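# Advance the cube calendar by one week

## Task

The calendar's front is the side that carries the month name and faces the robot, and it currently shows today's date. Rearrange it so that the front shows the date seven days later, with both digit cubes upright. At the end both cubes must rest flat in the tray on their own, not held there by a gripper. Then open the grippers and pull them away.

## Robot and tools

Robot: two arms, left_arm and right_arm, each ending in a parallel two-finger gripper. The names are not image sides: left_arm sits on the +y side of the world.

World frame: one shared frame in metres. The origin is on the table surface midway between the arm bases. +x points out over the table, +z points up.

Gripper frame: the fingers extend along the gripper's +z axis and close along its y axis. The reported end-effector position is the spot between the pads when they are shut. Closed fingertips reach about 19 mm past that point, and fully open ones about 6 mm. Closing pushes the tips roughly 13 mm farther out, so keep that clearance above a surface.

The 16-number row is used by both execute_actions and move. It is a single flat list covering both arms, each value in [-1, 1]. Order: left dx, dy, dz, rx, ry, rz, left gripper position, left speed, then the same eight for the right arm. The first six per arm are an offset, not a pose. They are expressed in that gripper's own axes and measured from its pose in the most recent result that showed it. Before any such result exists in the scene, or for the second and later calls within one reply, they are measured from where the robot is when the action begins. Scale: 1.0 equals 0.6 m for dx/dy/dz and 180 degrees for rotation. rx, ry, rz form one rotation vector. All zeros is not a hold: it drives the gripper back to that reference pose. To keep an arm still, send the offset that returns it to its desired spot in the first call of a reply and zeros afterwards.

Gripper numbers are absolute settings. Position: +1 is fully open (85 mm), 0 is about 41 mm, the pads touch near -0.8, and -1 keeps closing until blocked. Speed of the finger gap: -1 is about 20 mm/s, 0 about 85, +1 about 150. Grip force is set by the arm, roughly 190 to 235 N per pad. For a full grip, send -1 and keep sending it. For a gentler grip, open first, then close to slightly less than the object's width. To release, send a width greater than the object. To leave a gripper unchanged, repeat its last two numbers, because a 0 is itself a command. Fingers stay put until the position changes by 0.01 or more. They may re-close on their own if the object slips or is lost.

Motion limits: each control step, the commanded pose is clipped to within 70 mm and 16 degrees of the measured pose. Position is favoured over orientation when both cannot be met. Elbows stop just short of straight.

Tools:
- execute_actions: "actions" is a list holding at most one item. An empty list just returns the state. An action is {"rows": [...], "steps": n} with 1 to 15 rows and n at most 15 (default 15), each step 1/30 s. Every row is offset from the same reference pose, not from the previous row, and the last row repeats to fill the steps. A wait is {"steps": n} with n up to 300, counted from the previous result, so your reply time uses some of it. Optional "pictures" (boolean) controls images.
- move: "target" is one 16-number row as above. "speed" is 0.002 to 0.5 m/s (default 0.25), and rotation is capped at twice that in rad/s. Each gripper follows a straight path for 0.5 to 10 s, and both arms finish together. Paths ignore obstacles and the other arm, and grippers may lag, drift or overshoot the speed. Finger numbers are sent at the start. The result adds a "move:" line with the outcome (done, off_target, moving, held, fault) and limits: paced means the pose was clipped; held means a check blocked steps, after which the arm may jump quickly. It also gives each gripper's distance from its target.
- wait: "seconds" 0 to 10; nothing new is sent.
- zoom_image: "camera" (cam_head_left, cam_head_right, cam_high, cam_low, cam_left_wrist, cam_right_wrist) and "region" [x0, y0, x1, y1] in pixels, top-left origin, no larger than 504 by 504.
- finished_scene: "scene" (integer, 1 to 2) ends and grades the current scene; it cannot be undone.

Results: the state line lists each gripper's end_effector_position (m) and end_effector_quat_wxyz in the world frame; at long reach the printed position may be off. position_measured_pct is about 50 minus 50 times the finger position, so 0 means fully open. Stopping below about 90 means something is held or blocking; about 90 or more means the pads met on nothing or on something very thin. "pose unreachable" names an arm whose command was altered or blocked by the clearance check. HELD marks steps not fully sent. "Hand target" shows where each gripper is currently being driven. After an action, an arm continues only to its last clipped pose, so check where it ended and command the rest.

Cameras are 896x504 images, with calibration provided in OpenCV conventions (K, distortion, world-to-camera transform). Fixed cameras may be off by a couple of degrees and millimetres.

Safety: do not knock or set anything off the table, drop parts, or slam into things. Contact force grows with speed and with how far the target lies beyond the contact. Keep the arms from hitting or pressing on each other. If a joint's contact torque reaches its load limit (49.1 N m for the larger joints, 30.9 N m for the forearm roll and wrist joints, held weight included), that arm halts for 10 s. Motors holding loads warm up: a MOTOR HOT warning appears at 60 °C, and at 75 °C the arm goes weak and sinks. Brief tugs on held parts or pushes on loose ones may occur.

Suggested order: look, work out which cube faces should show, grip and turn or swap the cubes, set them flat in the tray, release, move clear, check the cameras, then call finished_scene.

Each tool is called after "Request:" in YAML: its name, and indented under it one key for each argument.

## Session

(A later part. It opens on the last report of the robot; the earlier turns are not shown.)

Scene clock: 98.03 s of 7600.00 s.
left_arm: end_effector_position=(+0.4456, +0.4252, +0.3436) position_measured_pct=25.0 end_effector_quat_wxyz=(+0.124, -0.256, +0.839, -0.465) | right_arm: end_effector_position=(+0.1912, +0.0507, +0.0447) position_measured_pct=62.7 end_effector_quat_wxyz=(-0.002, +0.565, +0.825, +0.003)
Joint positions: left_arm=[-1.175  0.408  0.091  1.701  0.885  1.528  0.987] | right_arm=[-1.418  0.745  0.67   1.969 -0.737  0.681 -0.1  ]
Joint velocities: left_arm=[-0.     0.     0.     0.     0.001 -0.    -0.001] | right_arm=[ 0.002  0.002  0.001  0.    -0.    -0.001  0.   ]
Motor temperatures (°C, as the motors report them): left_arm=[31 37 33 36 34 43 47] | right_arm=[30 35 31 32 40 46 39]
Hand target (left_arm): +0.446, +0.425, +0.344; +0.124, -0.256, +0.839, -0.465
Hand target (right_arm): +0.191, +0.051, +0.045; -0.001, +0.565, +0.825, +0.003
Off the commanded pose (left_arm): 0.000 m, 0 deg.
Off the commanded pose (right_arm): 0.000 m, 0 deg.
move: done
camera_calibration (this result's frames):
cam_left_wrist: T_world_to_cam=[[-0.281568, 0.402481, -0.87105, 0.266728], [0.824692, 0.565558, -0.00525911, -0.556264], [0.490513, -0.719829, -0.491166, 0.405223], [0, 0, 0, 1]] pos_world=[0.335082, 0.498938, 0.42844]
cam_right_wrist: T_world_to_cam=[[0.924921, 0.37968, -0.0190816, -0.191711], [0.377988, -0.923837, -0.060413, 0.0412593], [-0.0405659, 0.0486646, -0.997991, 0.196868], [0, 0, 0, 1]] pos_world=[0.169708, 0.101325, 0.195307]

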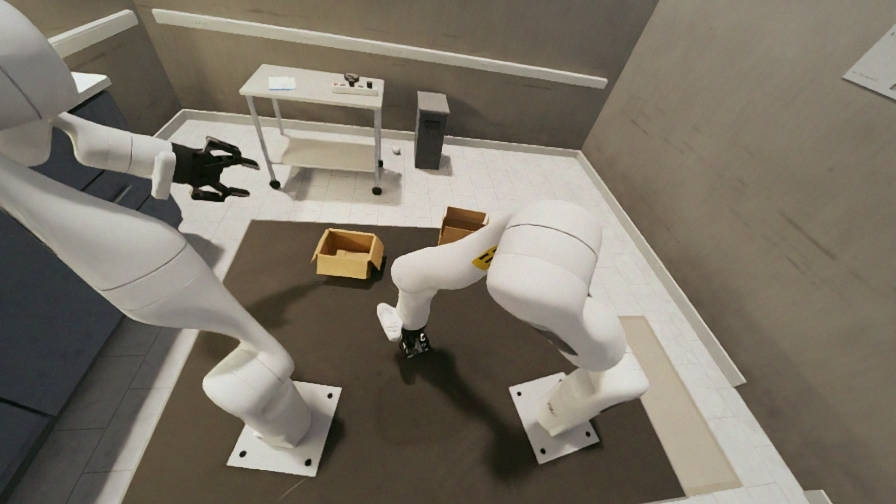

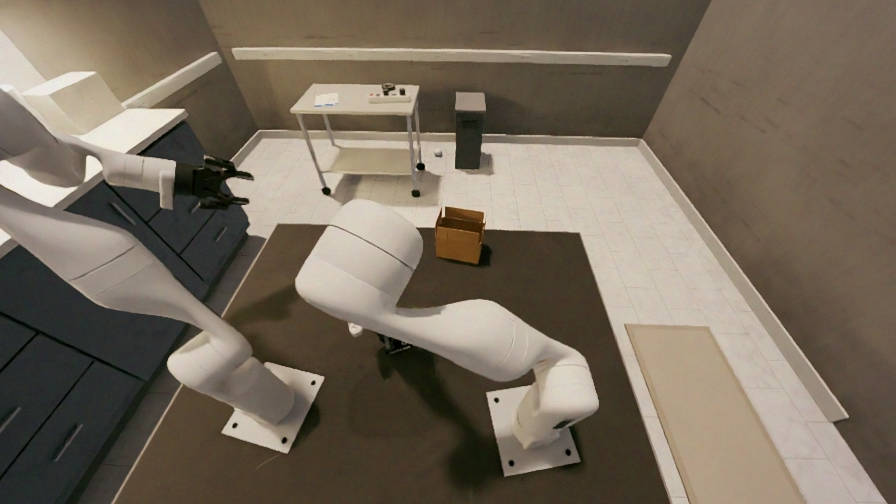

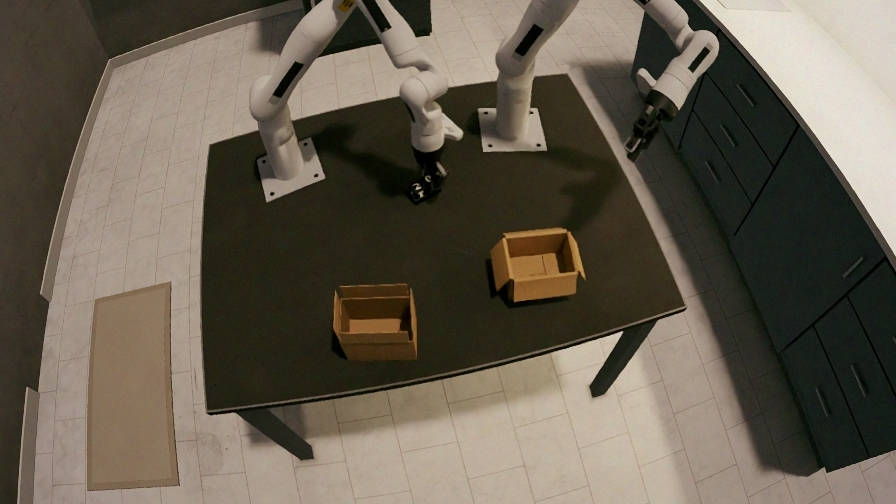

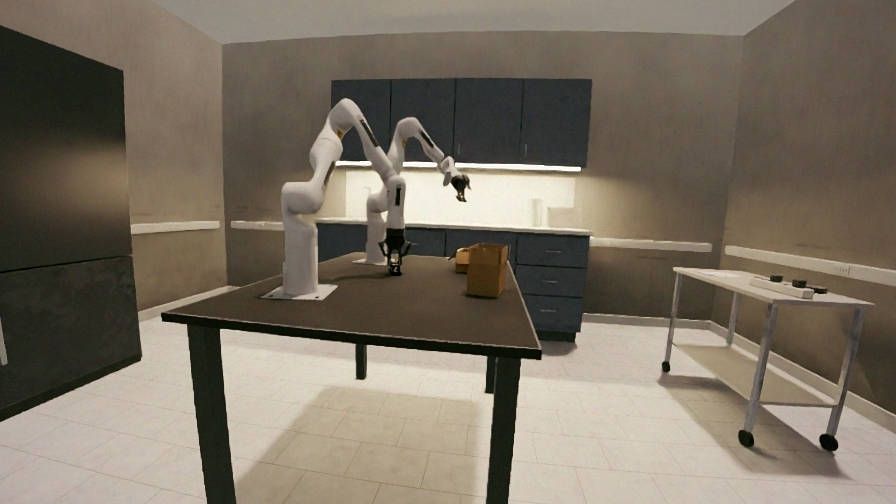

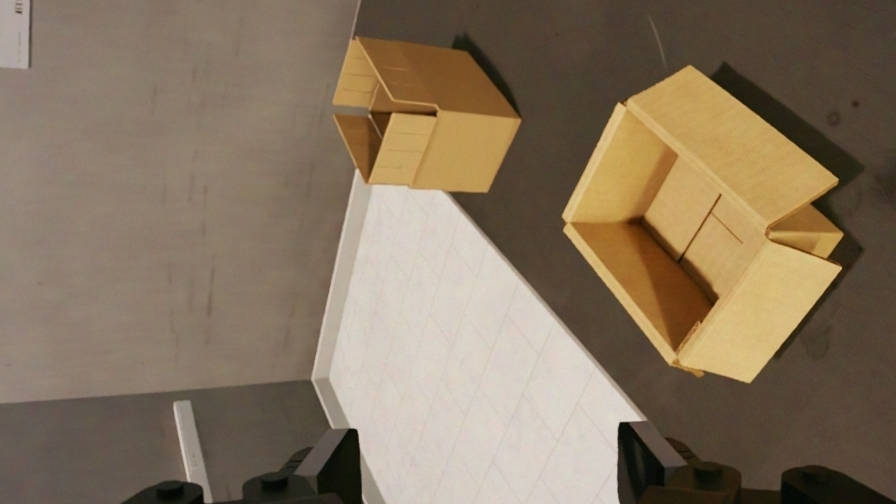

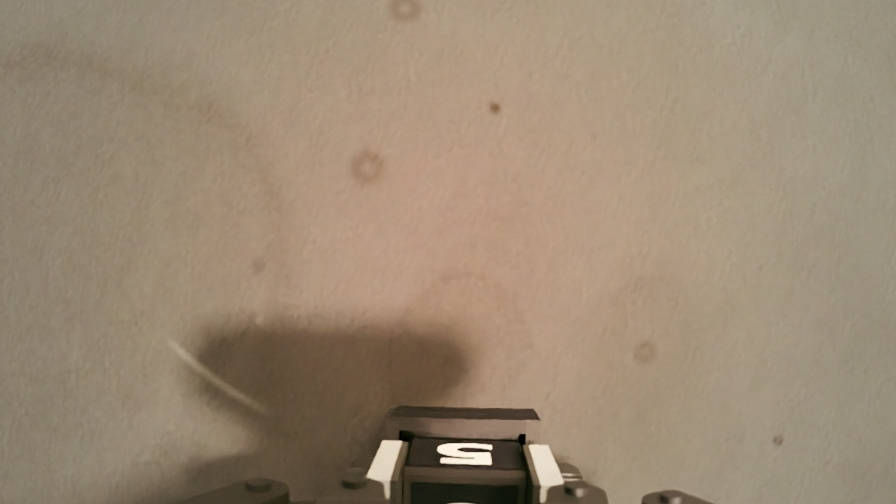

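Request:
move:
  target: [0,0,0,0,0,0,0.5,0,-0.001,0,0.0125,0,0,0,-1,0]
  speed: 0.015

Scene clock: 101.43 s of 7600.00 s.
left_arm: end_effector_position=(+0.4456, +0.4252, +0.3436) position_measured_pct=25.0 end_effector_quat_wxyz=(+0.124, -0.256, +0.839, -0.465) | right_arm: end_effector_position=(+0.1917, +0.0509, +0.0393) position_measured_pct=62.7 end_effector_quat_wxyz=(-0.003, +0.565, +0.825, +0.004)
Joint positions: left_arm=[-1.175  0.408  0.091  1.701  0.885  1.528  0.987] | right_arm=[-1.407  0.753  0.656  1.974 -0.753  0.664 -0.086]
Joint velocities: left_arm=[-0.    -0.001  0.001 -0.     0.001  0.     0.001] | right_arm=[-0.     0.     0.     0.    -0.002  0.     0.002]
Motor temperatures (°C, as the motors report them): left_arm=[31 37 33 36 34 43 47] | right_arm=[30 35 31 32 40 46 39]
Hand target (left_arm): +0.446, +0.425, +0.344; +0.124, -0.256, +0.839, -0.465
Hand target (right_arm): +0.191, +0.050, +0.037; -0.002, +0.565, +0.825, +0.003
Off the commanded pose (left_arm): 0.000 m, 0 deg.
Off the commanded pose (right_arm): 0.002 m, 0 deg.
move: done
camera_calibration (this result's frames):
cam_left_wrist: T_world_to_cam=[[-0.281568, 0.40248, -0.87105, 0.266728], [0.824691, 0.565559, -0.00525863, -0.556266], [0.490514, -0.719828, -0.491165, 0.405223], [0, 0, 0, 1]] pos_world=[0.335082, 0.498939, 0.42844]
cam_right_wrist: T_world_to_cam=[[0.925124, 0.379242, -0.0179106, -0.1924], [0.377453, -0.923796, -0.0642642, 0.0412043], [-0.0409174, 0.052692, -0.997772, 0.191361], [0, 0, 0, 1]] pos_world=[0.170271, 0.100947, 0.190136]

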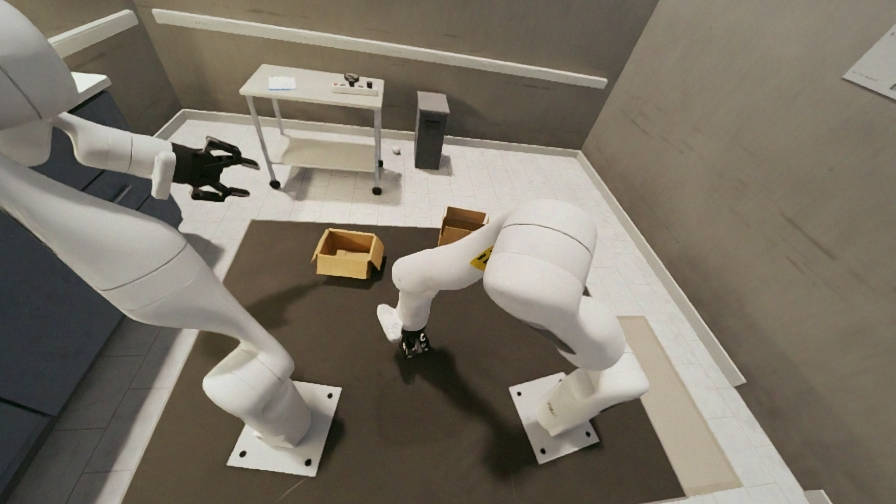

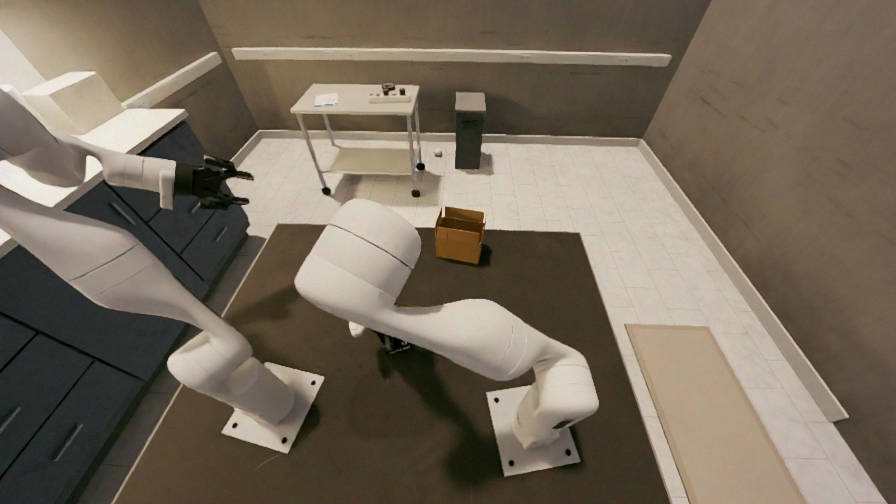

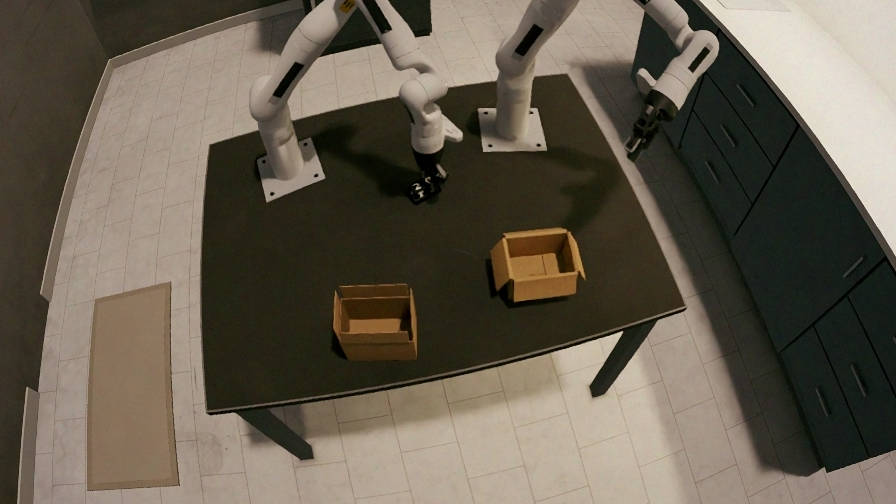

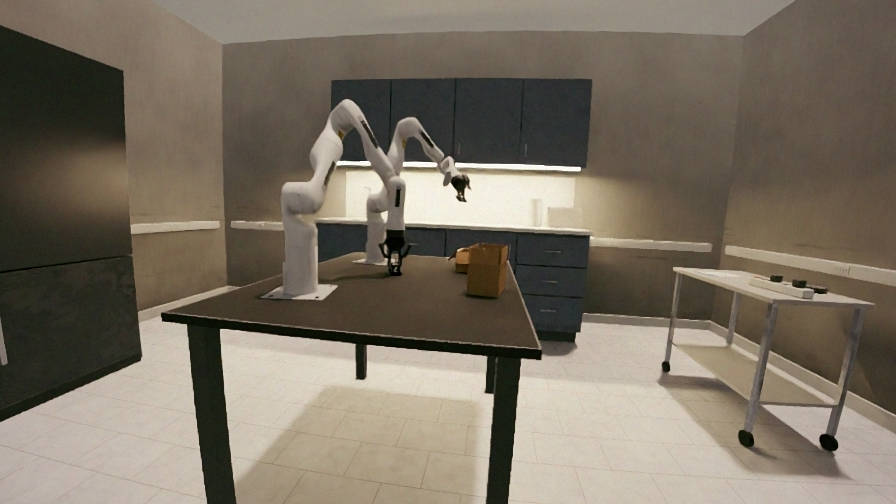

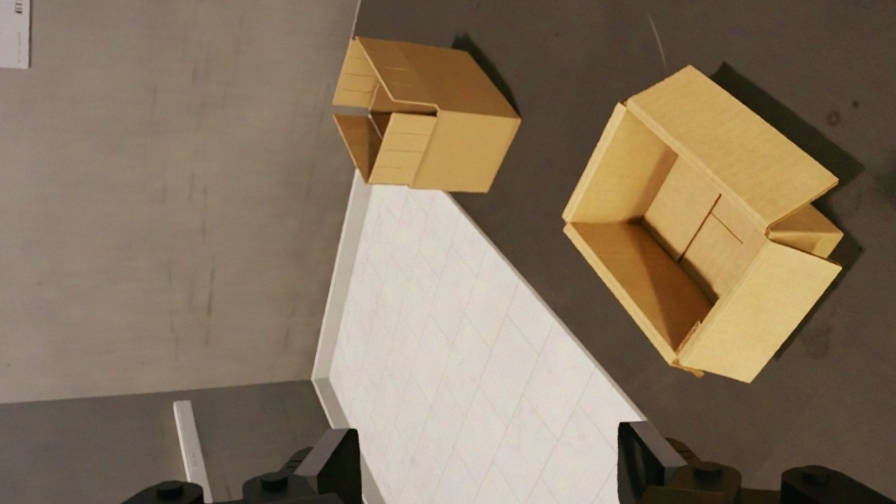

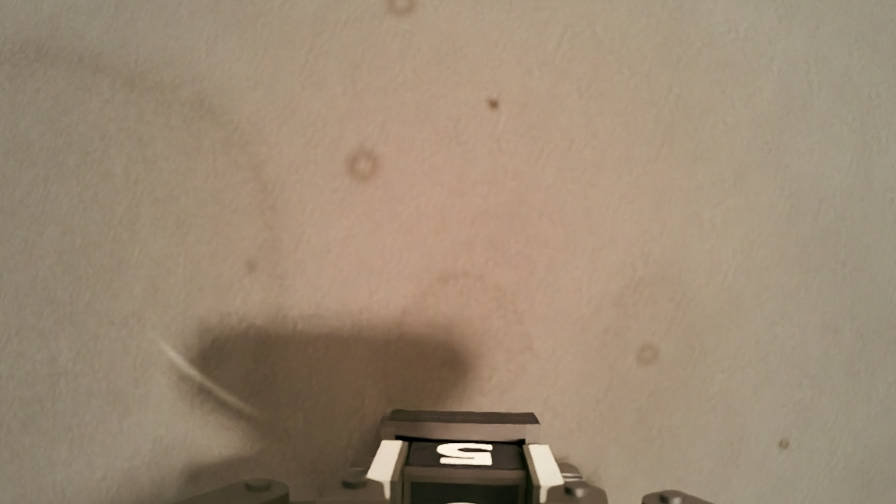

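Request:
execute_actions:
  actions:
    - {"rows":[[0,0,0,0,0,0,0.5,0,0,0,0,0,0,0,0.5,0]],"steps":12}
  pictures: false

Request:
move:
  target: [0,0,0,0,0,0,0.5,0,0.12,0,-0.15,0,0,0,0.5,0]
  speed: 0.15

Scene clock: 106.10 s of 7600.00 s.
left_arm: end_effector_position=(+0.4456, +0.4252, +0.3436) position_measured_pct=25.0 end_effector_quat_wxyz=(+0.124, -0.256, +0.839, -0.465) | right_arm: end_effector_position=(+0.1916, +0.0510, +0.0393) position_measured_pct=34.5 end_effector_quat_wxyz=(-0.003, +0.565, +0.825, +0.004)
Joint positions: left_arm=[-1.175  0.408  0.091  1.701  0.885  1.528  0.987] | right_arm=[-1.407  0.753  0.656  1.974 -0.752  0.664 -0.086]
Joint velocities: left_arm=[ 0.001  0.001 -0.     0.001  0.001 -0.     0.002] | right_arm=[-0.     0.001  0.    -0.     0.    -0.    -0.   ]
Motor temperatures (°C, as the motors report them): left_arm=[31 37 33 36 34 43 47] | right_arm=[30 35 31 32 40 46 39]
Hand target (left_arm): +0.446, +0.425, +0.344; +0.124, -0.256, +0.839, -0.465
Hand target (right_arm): +0.192, +0.051, +0.039; -0.003, +0.565, +0.825, +0.004
Off the commanded pose (left_arm): 0.000 m, 0 deg.
Off the commanded pose (right_arm): 0.000 m, 0 deg.
Steps of this call (steps 1 to 90: nothing new was sent; then 1.27 s passed at rest; steps 91 to 102: all 12 steps of this action). Readings (end_effector_position | what the end effector reports):
91: left_arm (+0.4456, +0.4252, +0.3436) | right_arm (+0.1917, +0.0512, +0.0397) | left_arm position_measured_pct=25.0 | right_arm position_measured_pct=62.7
92: left_arm (+0.4456, +0.4252, +0.3436) | right_arm (+0.1917, +0.0515, +0.0404) | left_arm position_measured_pct=25.0 | right_arm position_measured_pct=62.3
94: left_arm (+0.4456, +0.4252, +0.3436) | right_arm (+0.1918, +0.0514, +0.0400) | left_arm position_measured_pct=25.0 | right_arm position_measured_pct=57.5
98: left_arm (+0.4456, +0.4252, +0.3436) | right_arm (+0.1916, +0.0510, +0.0394) | left_arm position_measured_pct=25.0 | right_arm position_measured_pct=46.4
102: the state above

Scene clock: 107.57 s of 7600.00 s.
left_arm: end_effector_position=(+0.4456, +0.4252, +0.3436) position_measured_pct=25.0 end_effector_quat_wxyz=(+0.124, -0.256, +0.839, -0.465) | right_arm: end_effector_position=(+0.1663, +0.1168, +0.1304) position_measured_pct=25.0 end_effector_quat_wxyz=(-0.002, +0.566, +0.825, +0.005)
Joint positions: left_arm=[-1.175  0.408  0.091  1.701  0.885  1.528  0.987] | right_arm=[-1.577  0.689  0.806  1.725 -0.59   0.977 -0.369]
Joint velocities: left_arm=[-0.     0.001 -0.    -0.002  0.    -0.     0.   ] | right_arm=[-0.004 -0.    -0.002 -0.001  0.002 -0.    -0.002]
Motor temperatures (°C, as the motors report them): left_arm=[31 37 33 36 34 43 47] | right_arm=[30 35 31 32 40 46 39]
Hand target (left_arm): +0.446, +0.425, +0.344; +0.124, -0.256, +0.839, -0.465
Hand target (right_arm): +0.166, +0.117, +0.130; -0.002, +0.566, +0.825, +0.005
Off the commanded pose (left_arm): 0.000 m, 0 deg.
Off the commanded pose (right_arm): 0.001 m, 0 deg.
move: done
camera_calibration (this result's frames):
cam_left_wrist: T_world_to_cam=[[-0.281568, 0.40248, -0.871051, 0.266728], [0.82469, 0.565561, -0.00525754, -0.556268], [0.490516, -0.719827, -0.491165, 0.405221], [0, 0, 0, 1]] pos_world=[0.335083, 0.49894, 0.428439]
cam_right_wrist: T_world_to_cam=[[0.925609, 0.378102, -0.0169262, -0.192306], [0.376403, -0.924286, -0.0633814, 0.117568], [-0.0396093, 0.0522953, -0.997846, 0.277603], [0, 0, 0, 1]] pos_world=[0.144743, 0.16686, 0.281201]

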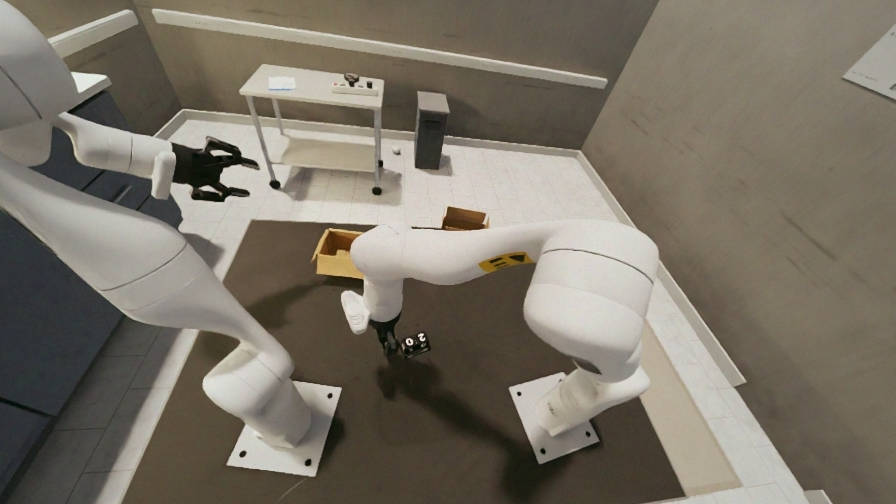

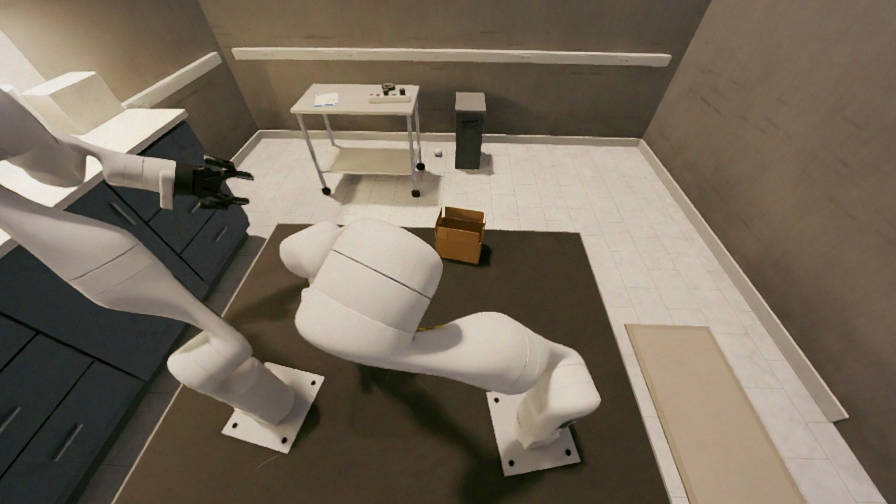

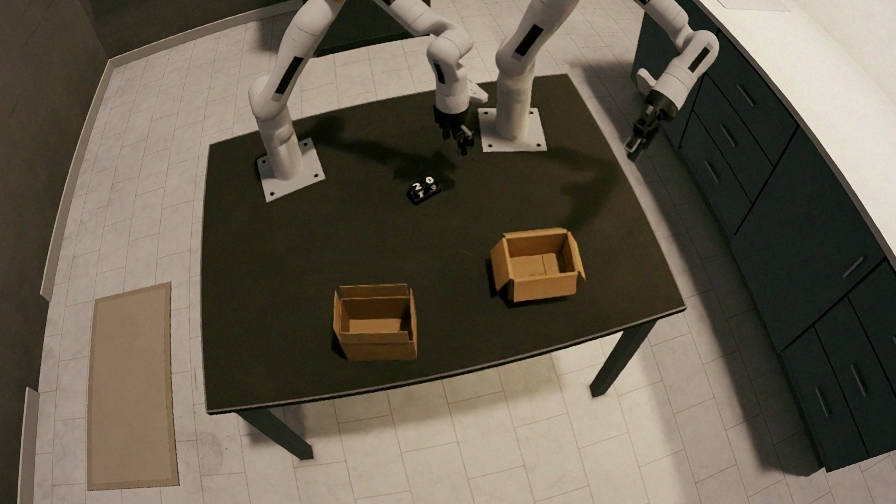

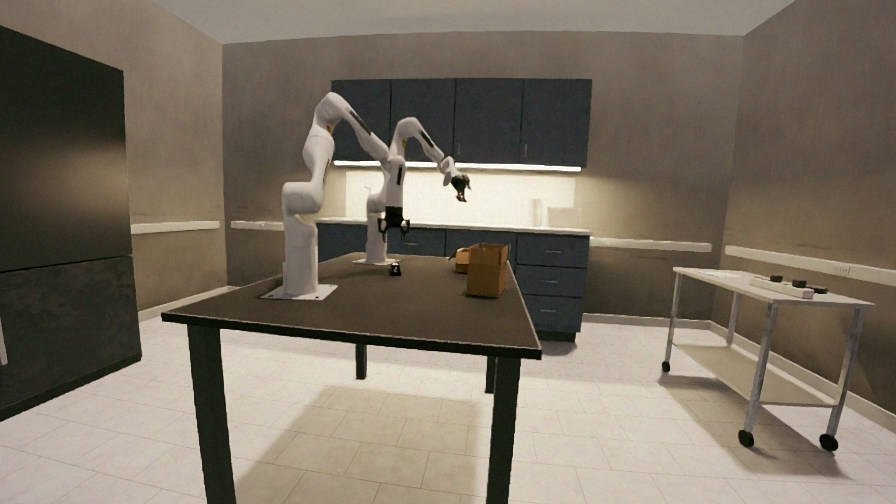

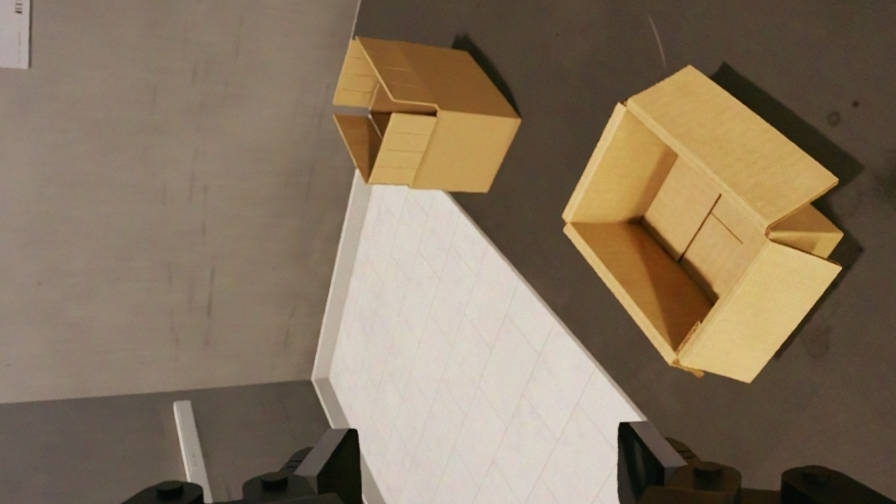

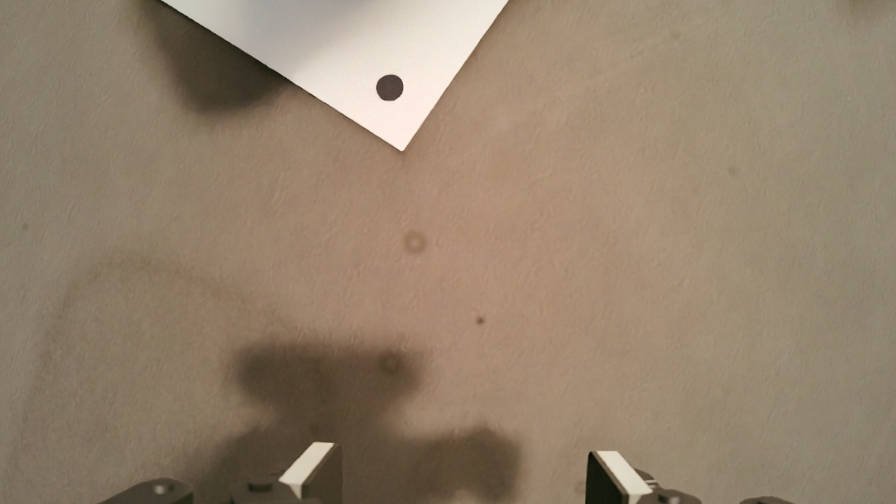

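Wrong direction for viewing; move to -x_g so the wrist camera sees the tray.

Request:
move:
  target: [0,0,0,0,0,0,0.5,0,-0.27,0,-0.05,0,0,0,0.5,0]
  speed: 0.25

Request:
zoom_image:
  camera: "cam_head_left"
  region: [385,315,455,370]

Request:
zoom_image:
  camera: "cam_low"
  region: [360,245,430,290]

Scene clock: 110.83 s of 7600.00 s.
left_arm: end_effector_position=(+0.4456, +0.4252, +0.3436) position_measured_pct=25.0 end_effector_quat_wxyz=(+0.124, -0.256, +0.839, -0.465) | right_arm: end_effector_position=(+0.2243, -0.0351, +0.1582) position_measured_pct=25.0 end_effector_quat_wxyz=(-0.002, +0.566, +0.825, +0.004)
Joint positions: left_arm=[-1.175  0.408  0.091  1.701  0.885  1.528  0.987] | right_arm=[-1.461  0.443  0.917  2.032 -0.466  0.878 -0.108]
Joint velocities: left_arm=[-0.001  0.001  0.001  0.    -0.001 -0.    -0.002] | right_arm=[ 0.002 -0.008  0.005  0.001 -0.004  0.002  0.004]
Motor temperatures (°C, as the motors report them): left_arm=[31 37 33 36 34 43 47] | right_arm=[30 35 31 32 40 46 39]
Hand target (left_arm): +0.446, +0.425, +0.344; +0.124, -0.256, +0.839, -0.465
Hand target (right_arm): +0.224, -0.035, +0.159; -0.002, +0.566, +0.824, +0.004
Off the commanded pose (left_arm): 0.000 m, 0 deg.
Off the commanded pose (right_arm): 0.001 m, 0 deg.
move: done
camera_calibration (this result's frames):
cam_left_wrist: T_world_to_cam=[[-0.281568, 0.402479, -0.871051, 0.266728], [0.824689, 0.565562, -0.00525696, -0.556269], [0.490517, -0.719827, -0.491164, 0.40522], [0, 0, 0, 1]] pos_world=[0.335084, 0.49894, 0.428439]
cam_right_wrist: T_world_to_cam=[[0.925614, 0.378034, -0.0181463, -0.187978], [0.376314, -0.924395, -0.0623061, -0.0430577], [-0.0403281, 0.0508427, -0.997892, 0.31575], [0, 0, 0, 1]] pos_world=[0.202932, 0.0152063, 0.308991]

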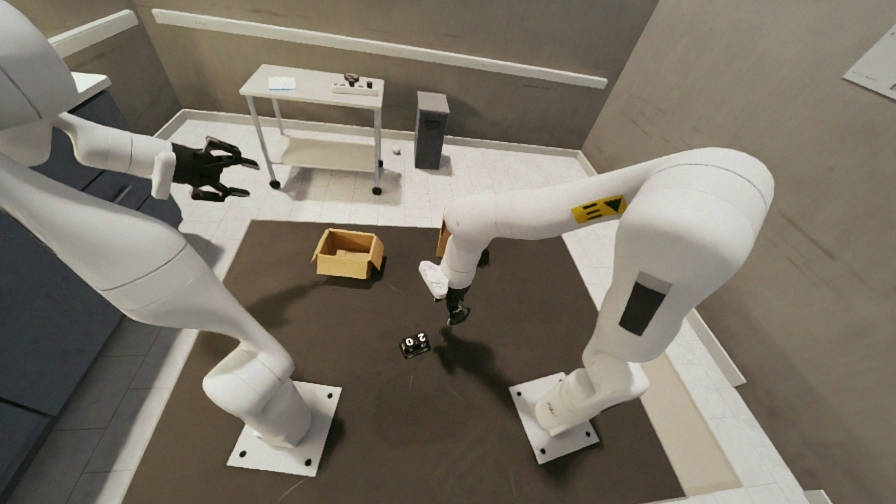

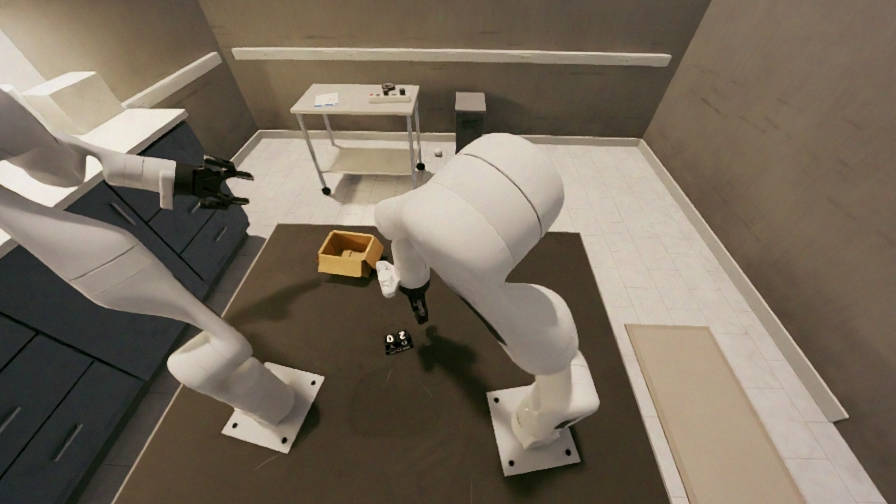

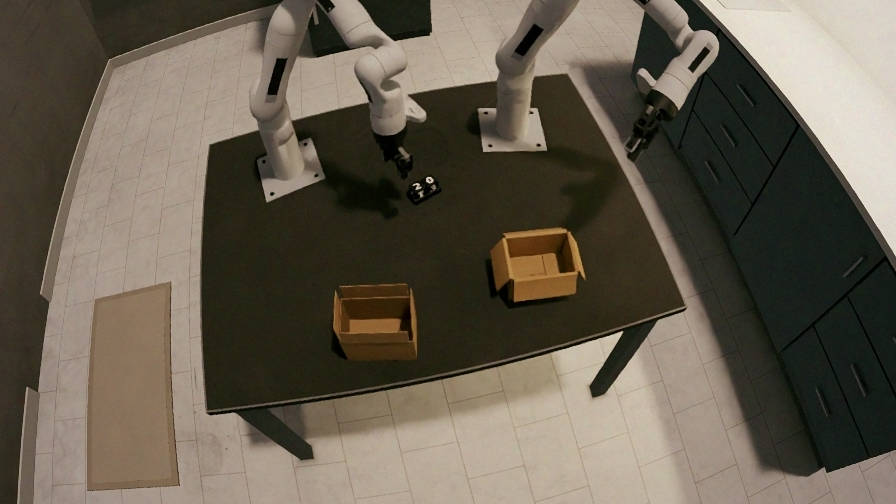

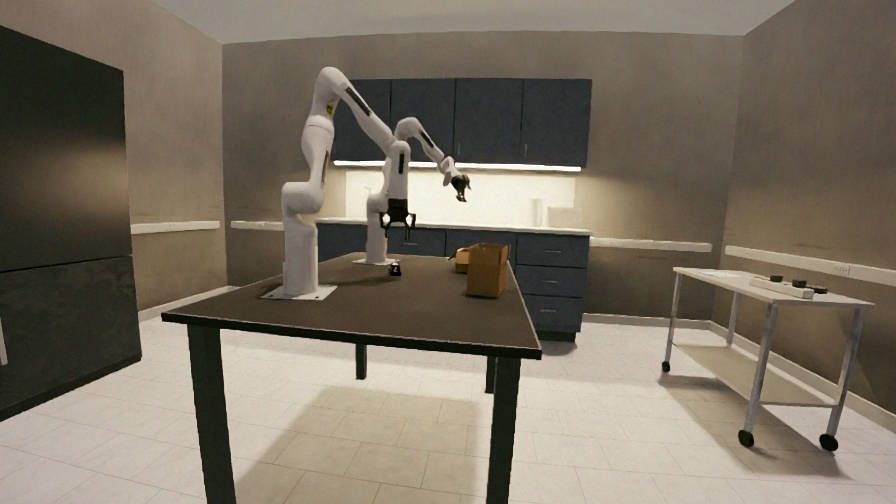

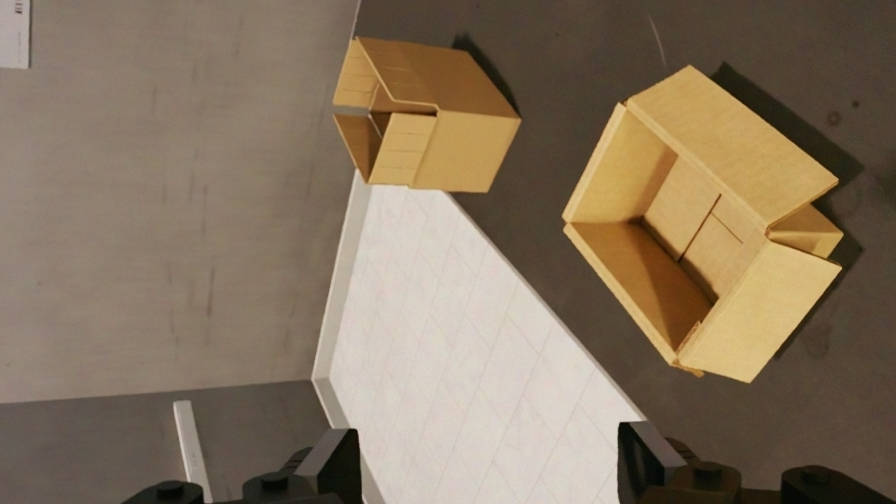

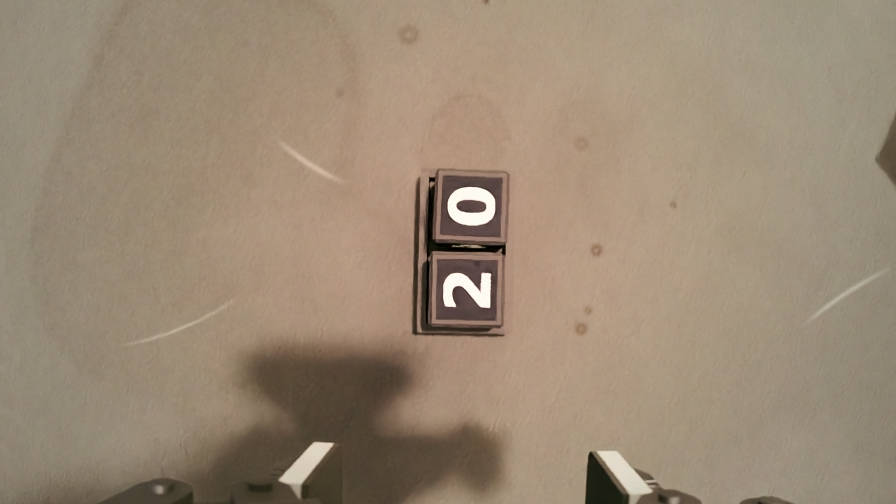

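Region (385, 315, 455, 370) of cam_head_left's 896x504 image, scaled by 7.200, with more detail than that image has; it fills the top 396 rows of this view, and the rest is white.

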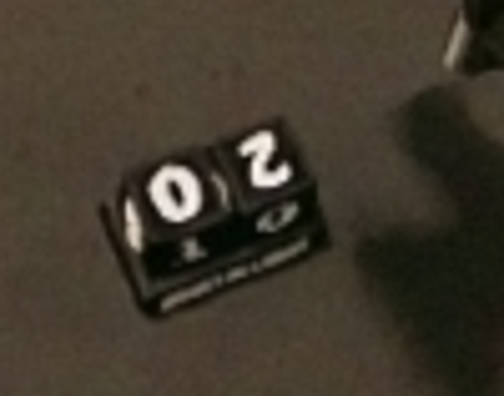

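Region (360, 245, 430, 290) of cam_low's 896x504 image, scaled by 7.200, with more detail than that image has; it fills the top 324 rows of this view, and the rest is white.

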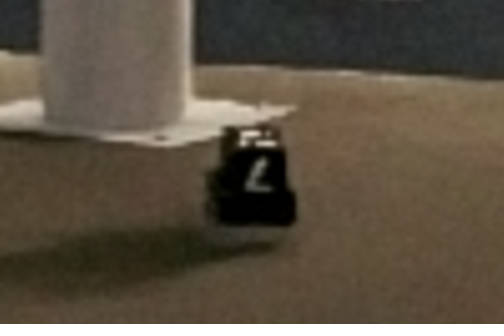

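Request:
zoom_image:
  camera: "cam_right_wrist"
  region: [390,155,540,345]

Request:
zoom_image:
  camera: "cam_high"
  region: [400,165,450,210]

Region (390, 155, 540, 345) of cam_right_wrist's 896x504 image, scaled by 2.653; it fills the left 398 columns of this view, and the rest is white.

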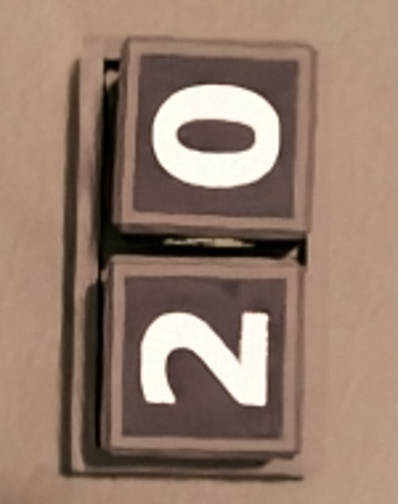

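Region (400, 165, 450, 210) of cam_high's 896x504 image, scaled by 10.080, with more detail than that image has; it fills the top 454 rows of this view, and the rest is white.

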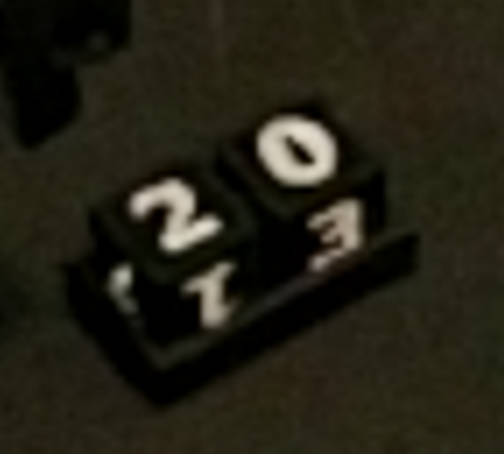

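Request:
move:
  target: [0,0,0,0,0,0,0.5,0,0.150,0.003,0.147,0,0,0,0.5,0]
  speed: 0.2

Scene clock: 117.97 s of 7600.00 s.
left_arm: end_effector_position=(+0.4456, +0.4252, +0.3436) position_measured_pct=25.0 end_effector_quat_wxyz=(+0.124, -0.256, +0.839, -0.465) | right_arm: end_effector_position=(+0.1934, +0.0510, +0.0710) position_measured_pct=25.0 end_effector_quat_wxyz=(-0.003, +0.565, +0.825, +0.004)
Joint positions: left_arm=[-1.175  0.408  0.091  1.701  0.885  1.528  0.987] | right_arm=[-1.45   0.7    0.727  1.951 -0.69   0.746 -0.133]
Joint velocities: left_arm=[-0.    -0.001  0.    -0.001  0.001 -0.001 -0.002] | right_arm=[ 0.001  0.006 -0.001 -0.     0.001 -0.    -0.001]
Motor temperatures (°C, as the motors report them): left_arm=[31 37 33 36 34 43 47] | right_arm=[30 35 31 32 40 46 39]
Hand target (left_arm): +0.446, +0.425, +0.344; +0.124, -0.256, +0.839, -0.465
Hand target (right_arm): +0.193, +0.051, +0.071; -0.002, +0.565, +0.825, +0.004
Off the commanded pose (left_arm): 0.000 m, 0 deg.
Off the commanded pose (right_arm): 0.001 m, 0 deg.
After step 90, 3.07 s passed at rest.
move: done
camera_calibration (this result's frames):
cam_left_wrist: T_world_to_cam=[[-0.281568, 0.402479, -0.871051, 0.266728], [0.824689, 0.565562, -0.00525665, -0.556271], [0.490518, -0.719826, -0.491164, 0.405219], [0, 0, 0, 1]] pos_world=[0.335085, 0.498941, 0.428439]
cam_right_wrist: T_world_to_cam=[[0.925176, 0.379118, -0.0178643, -0.193474], [0.377361, -0.923883, -0.0635594, 0.0426535], [-0.040601, 0.0520624, -0.997818, 0.223093], [0, 0, 0, 1]] pos_world=[0.17196, 0.101142, 0.221861]

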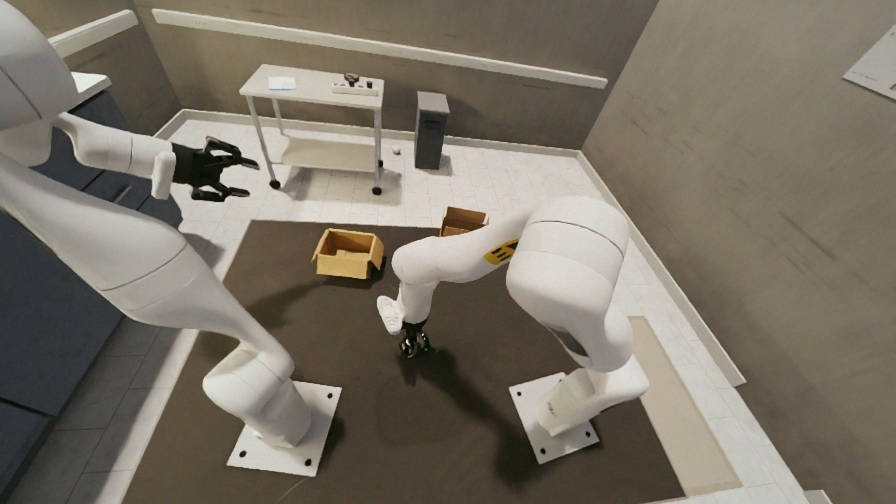

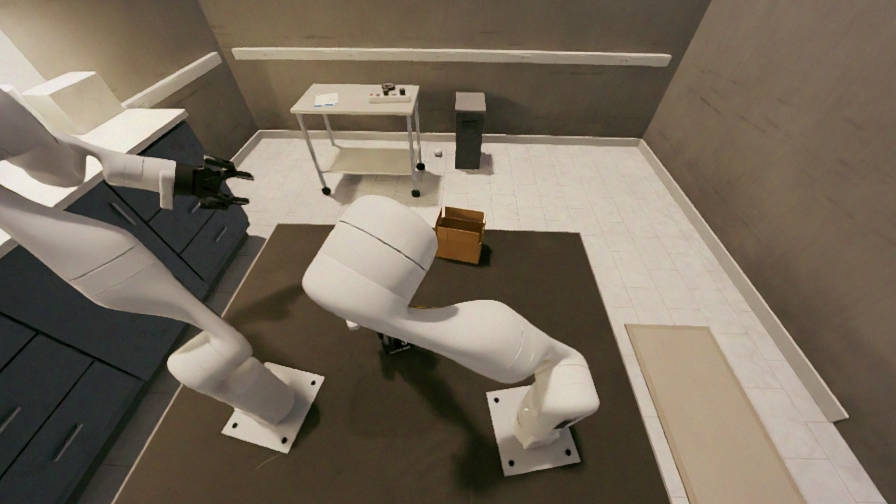

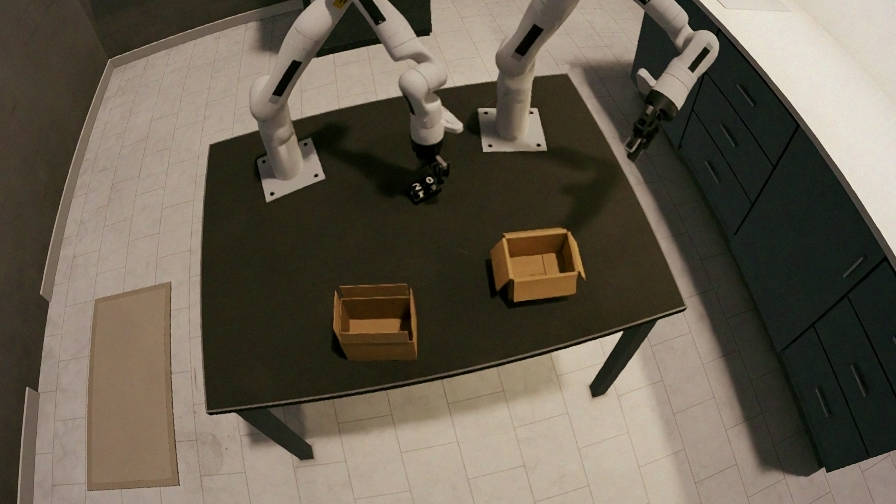

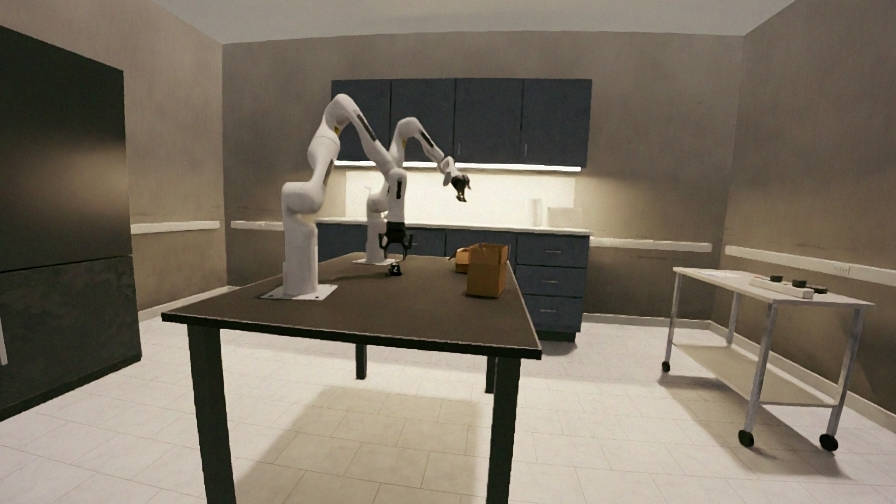

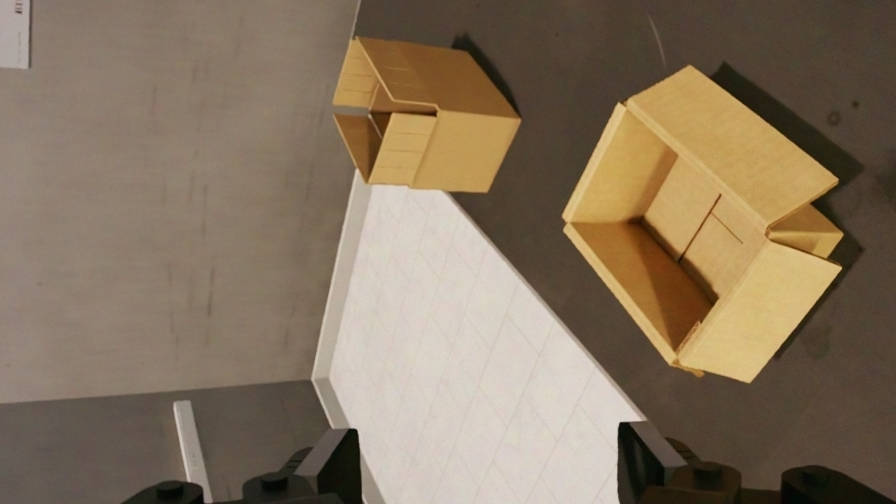

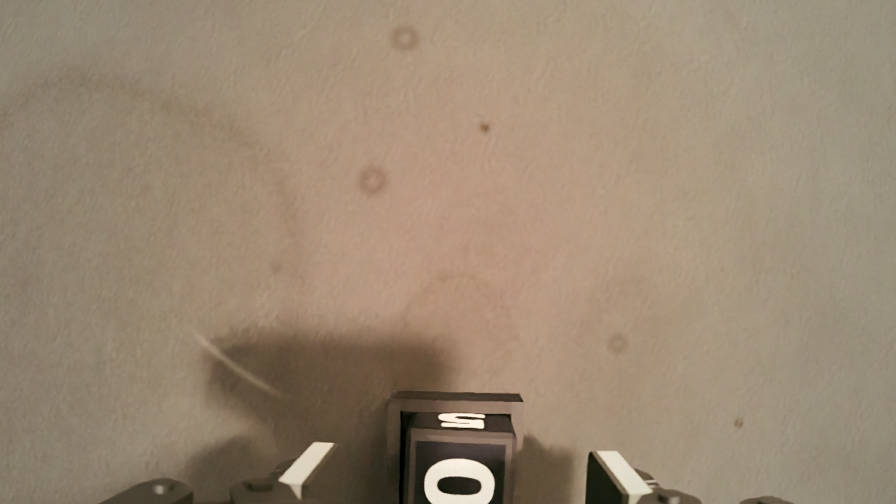

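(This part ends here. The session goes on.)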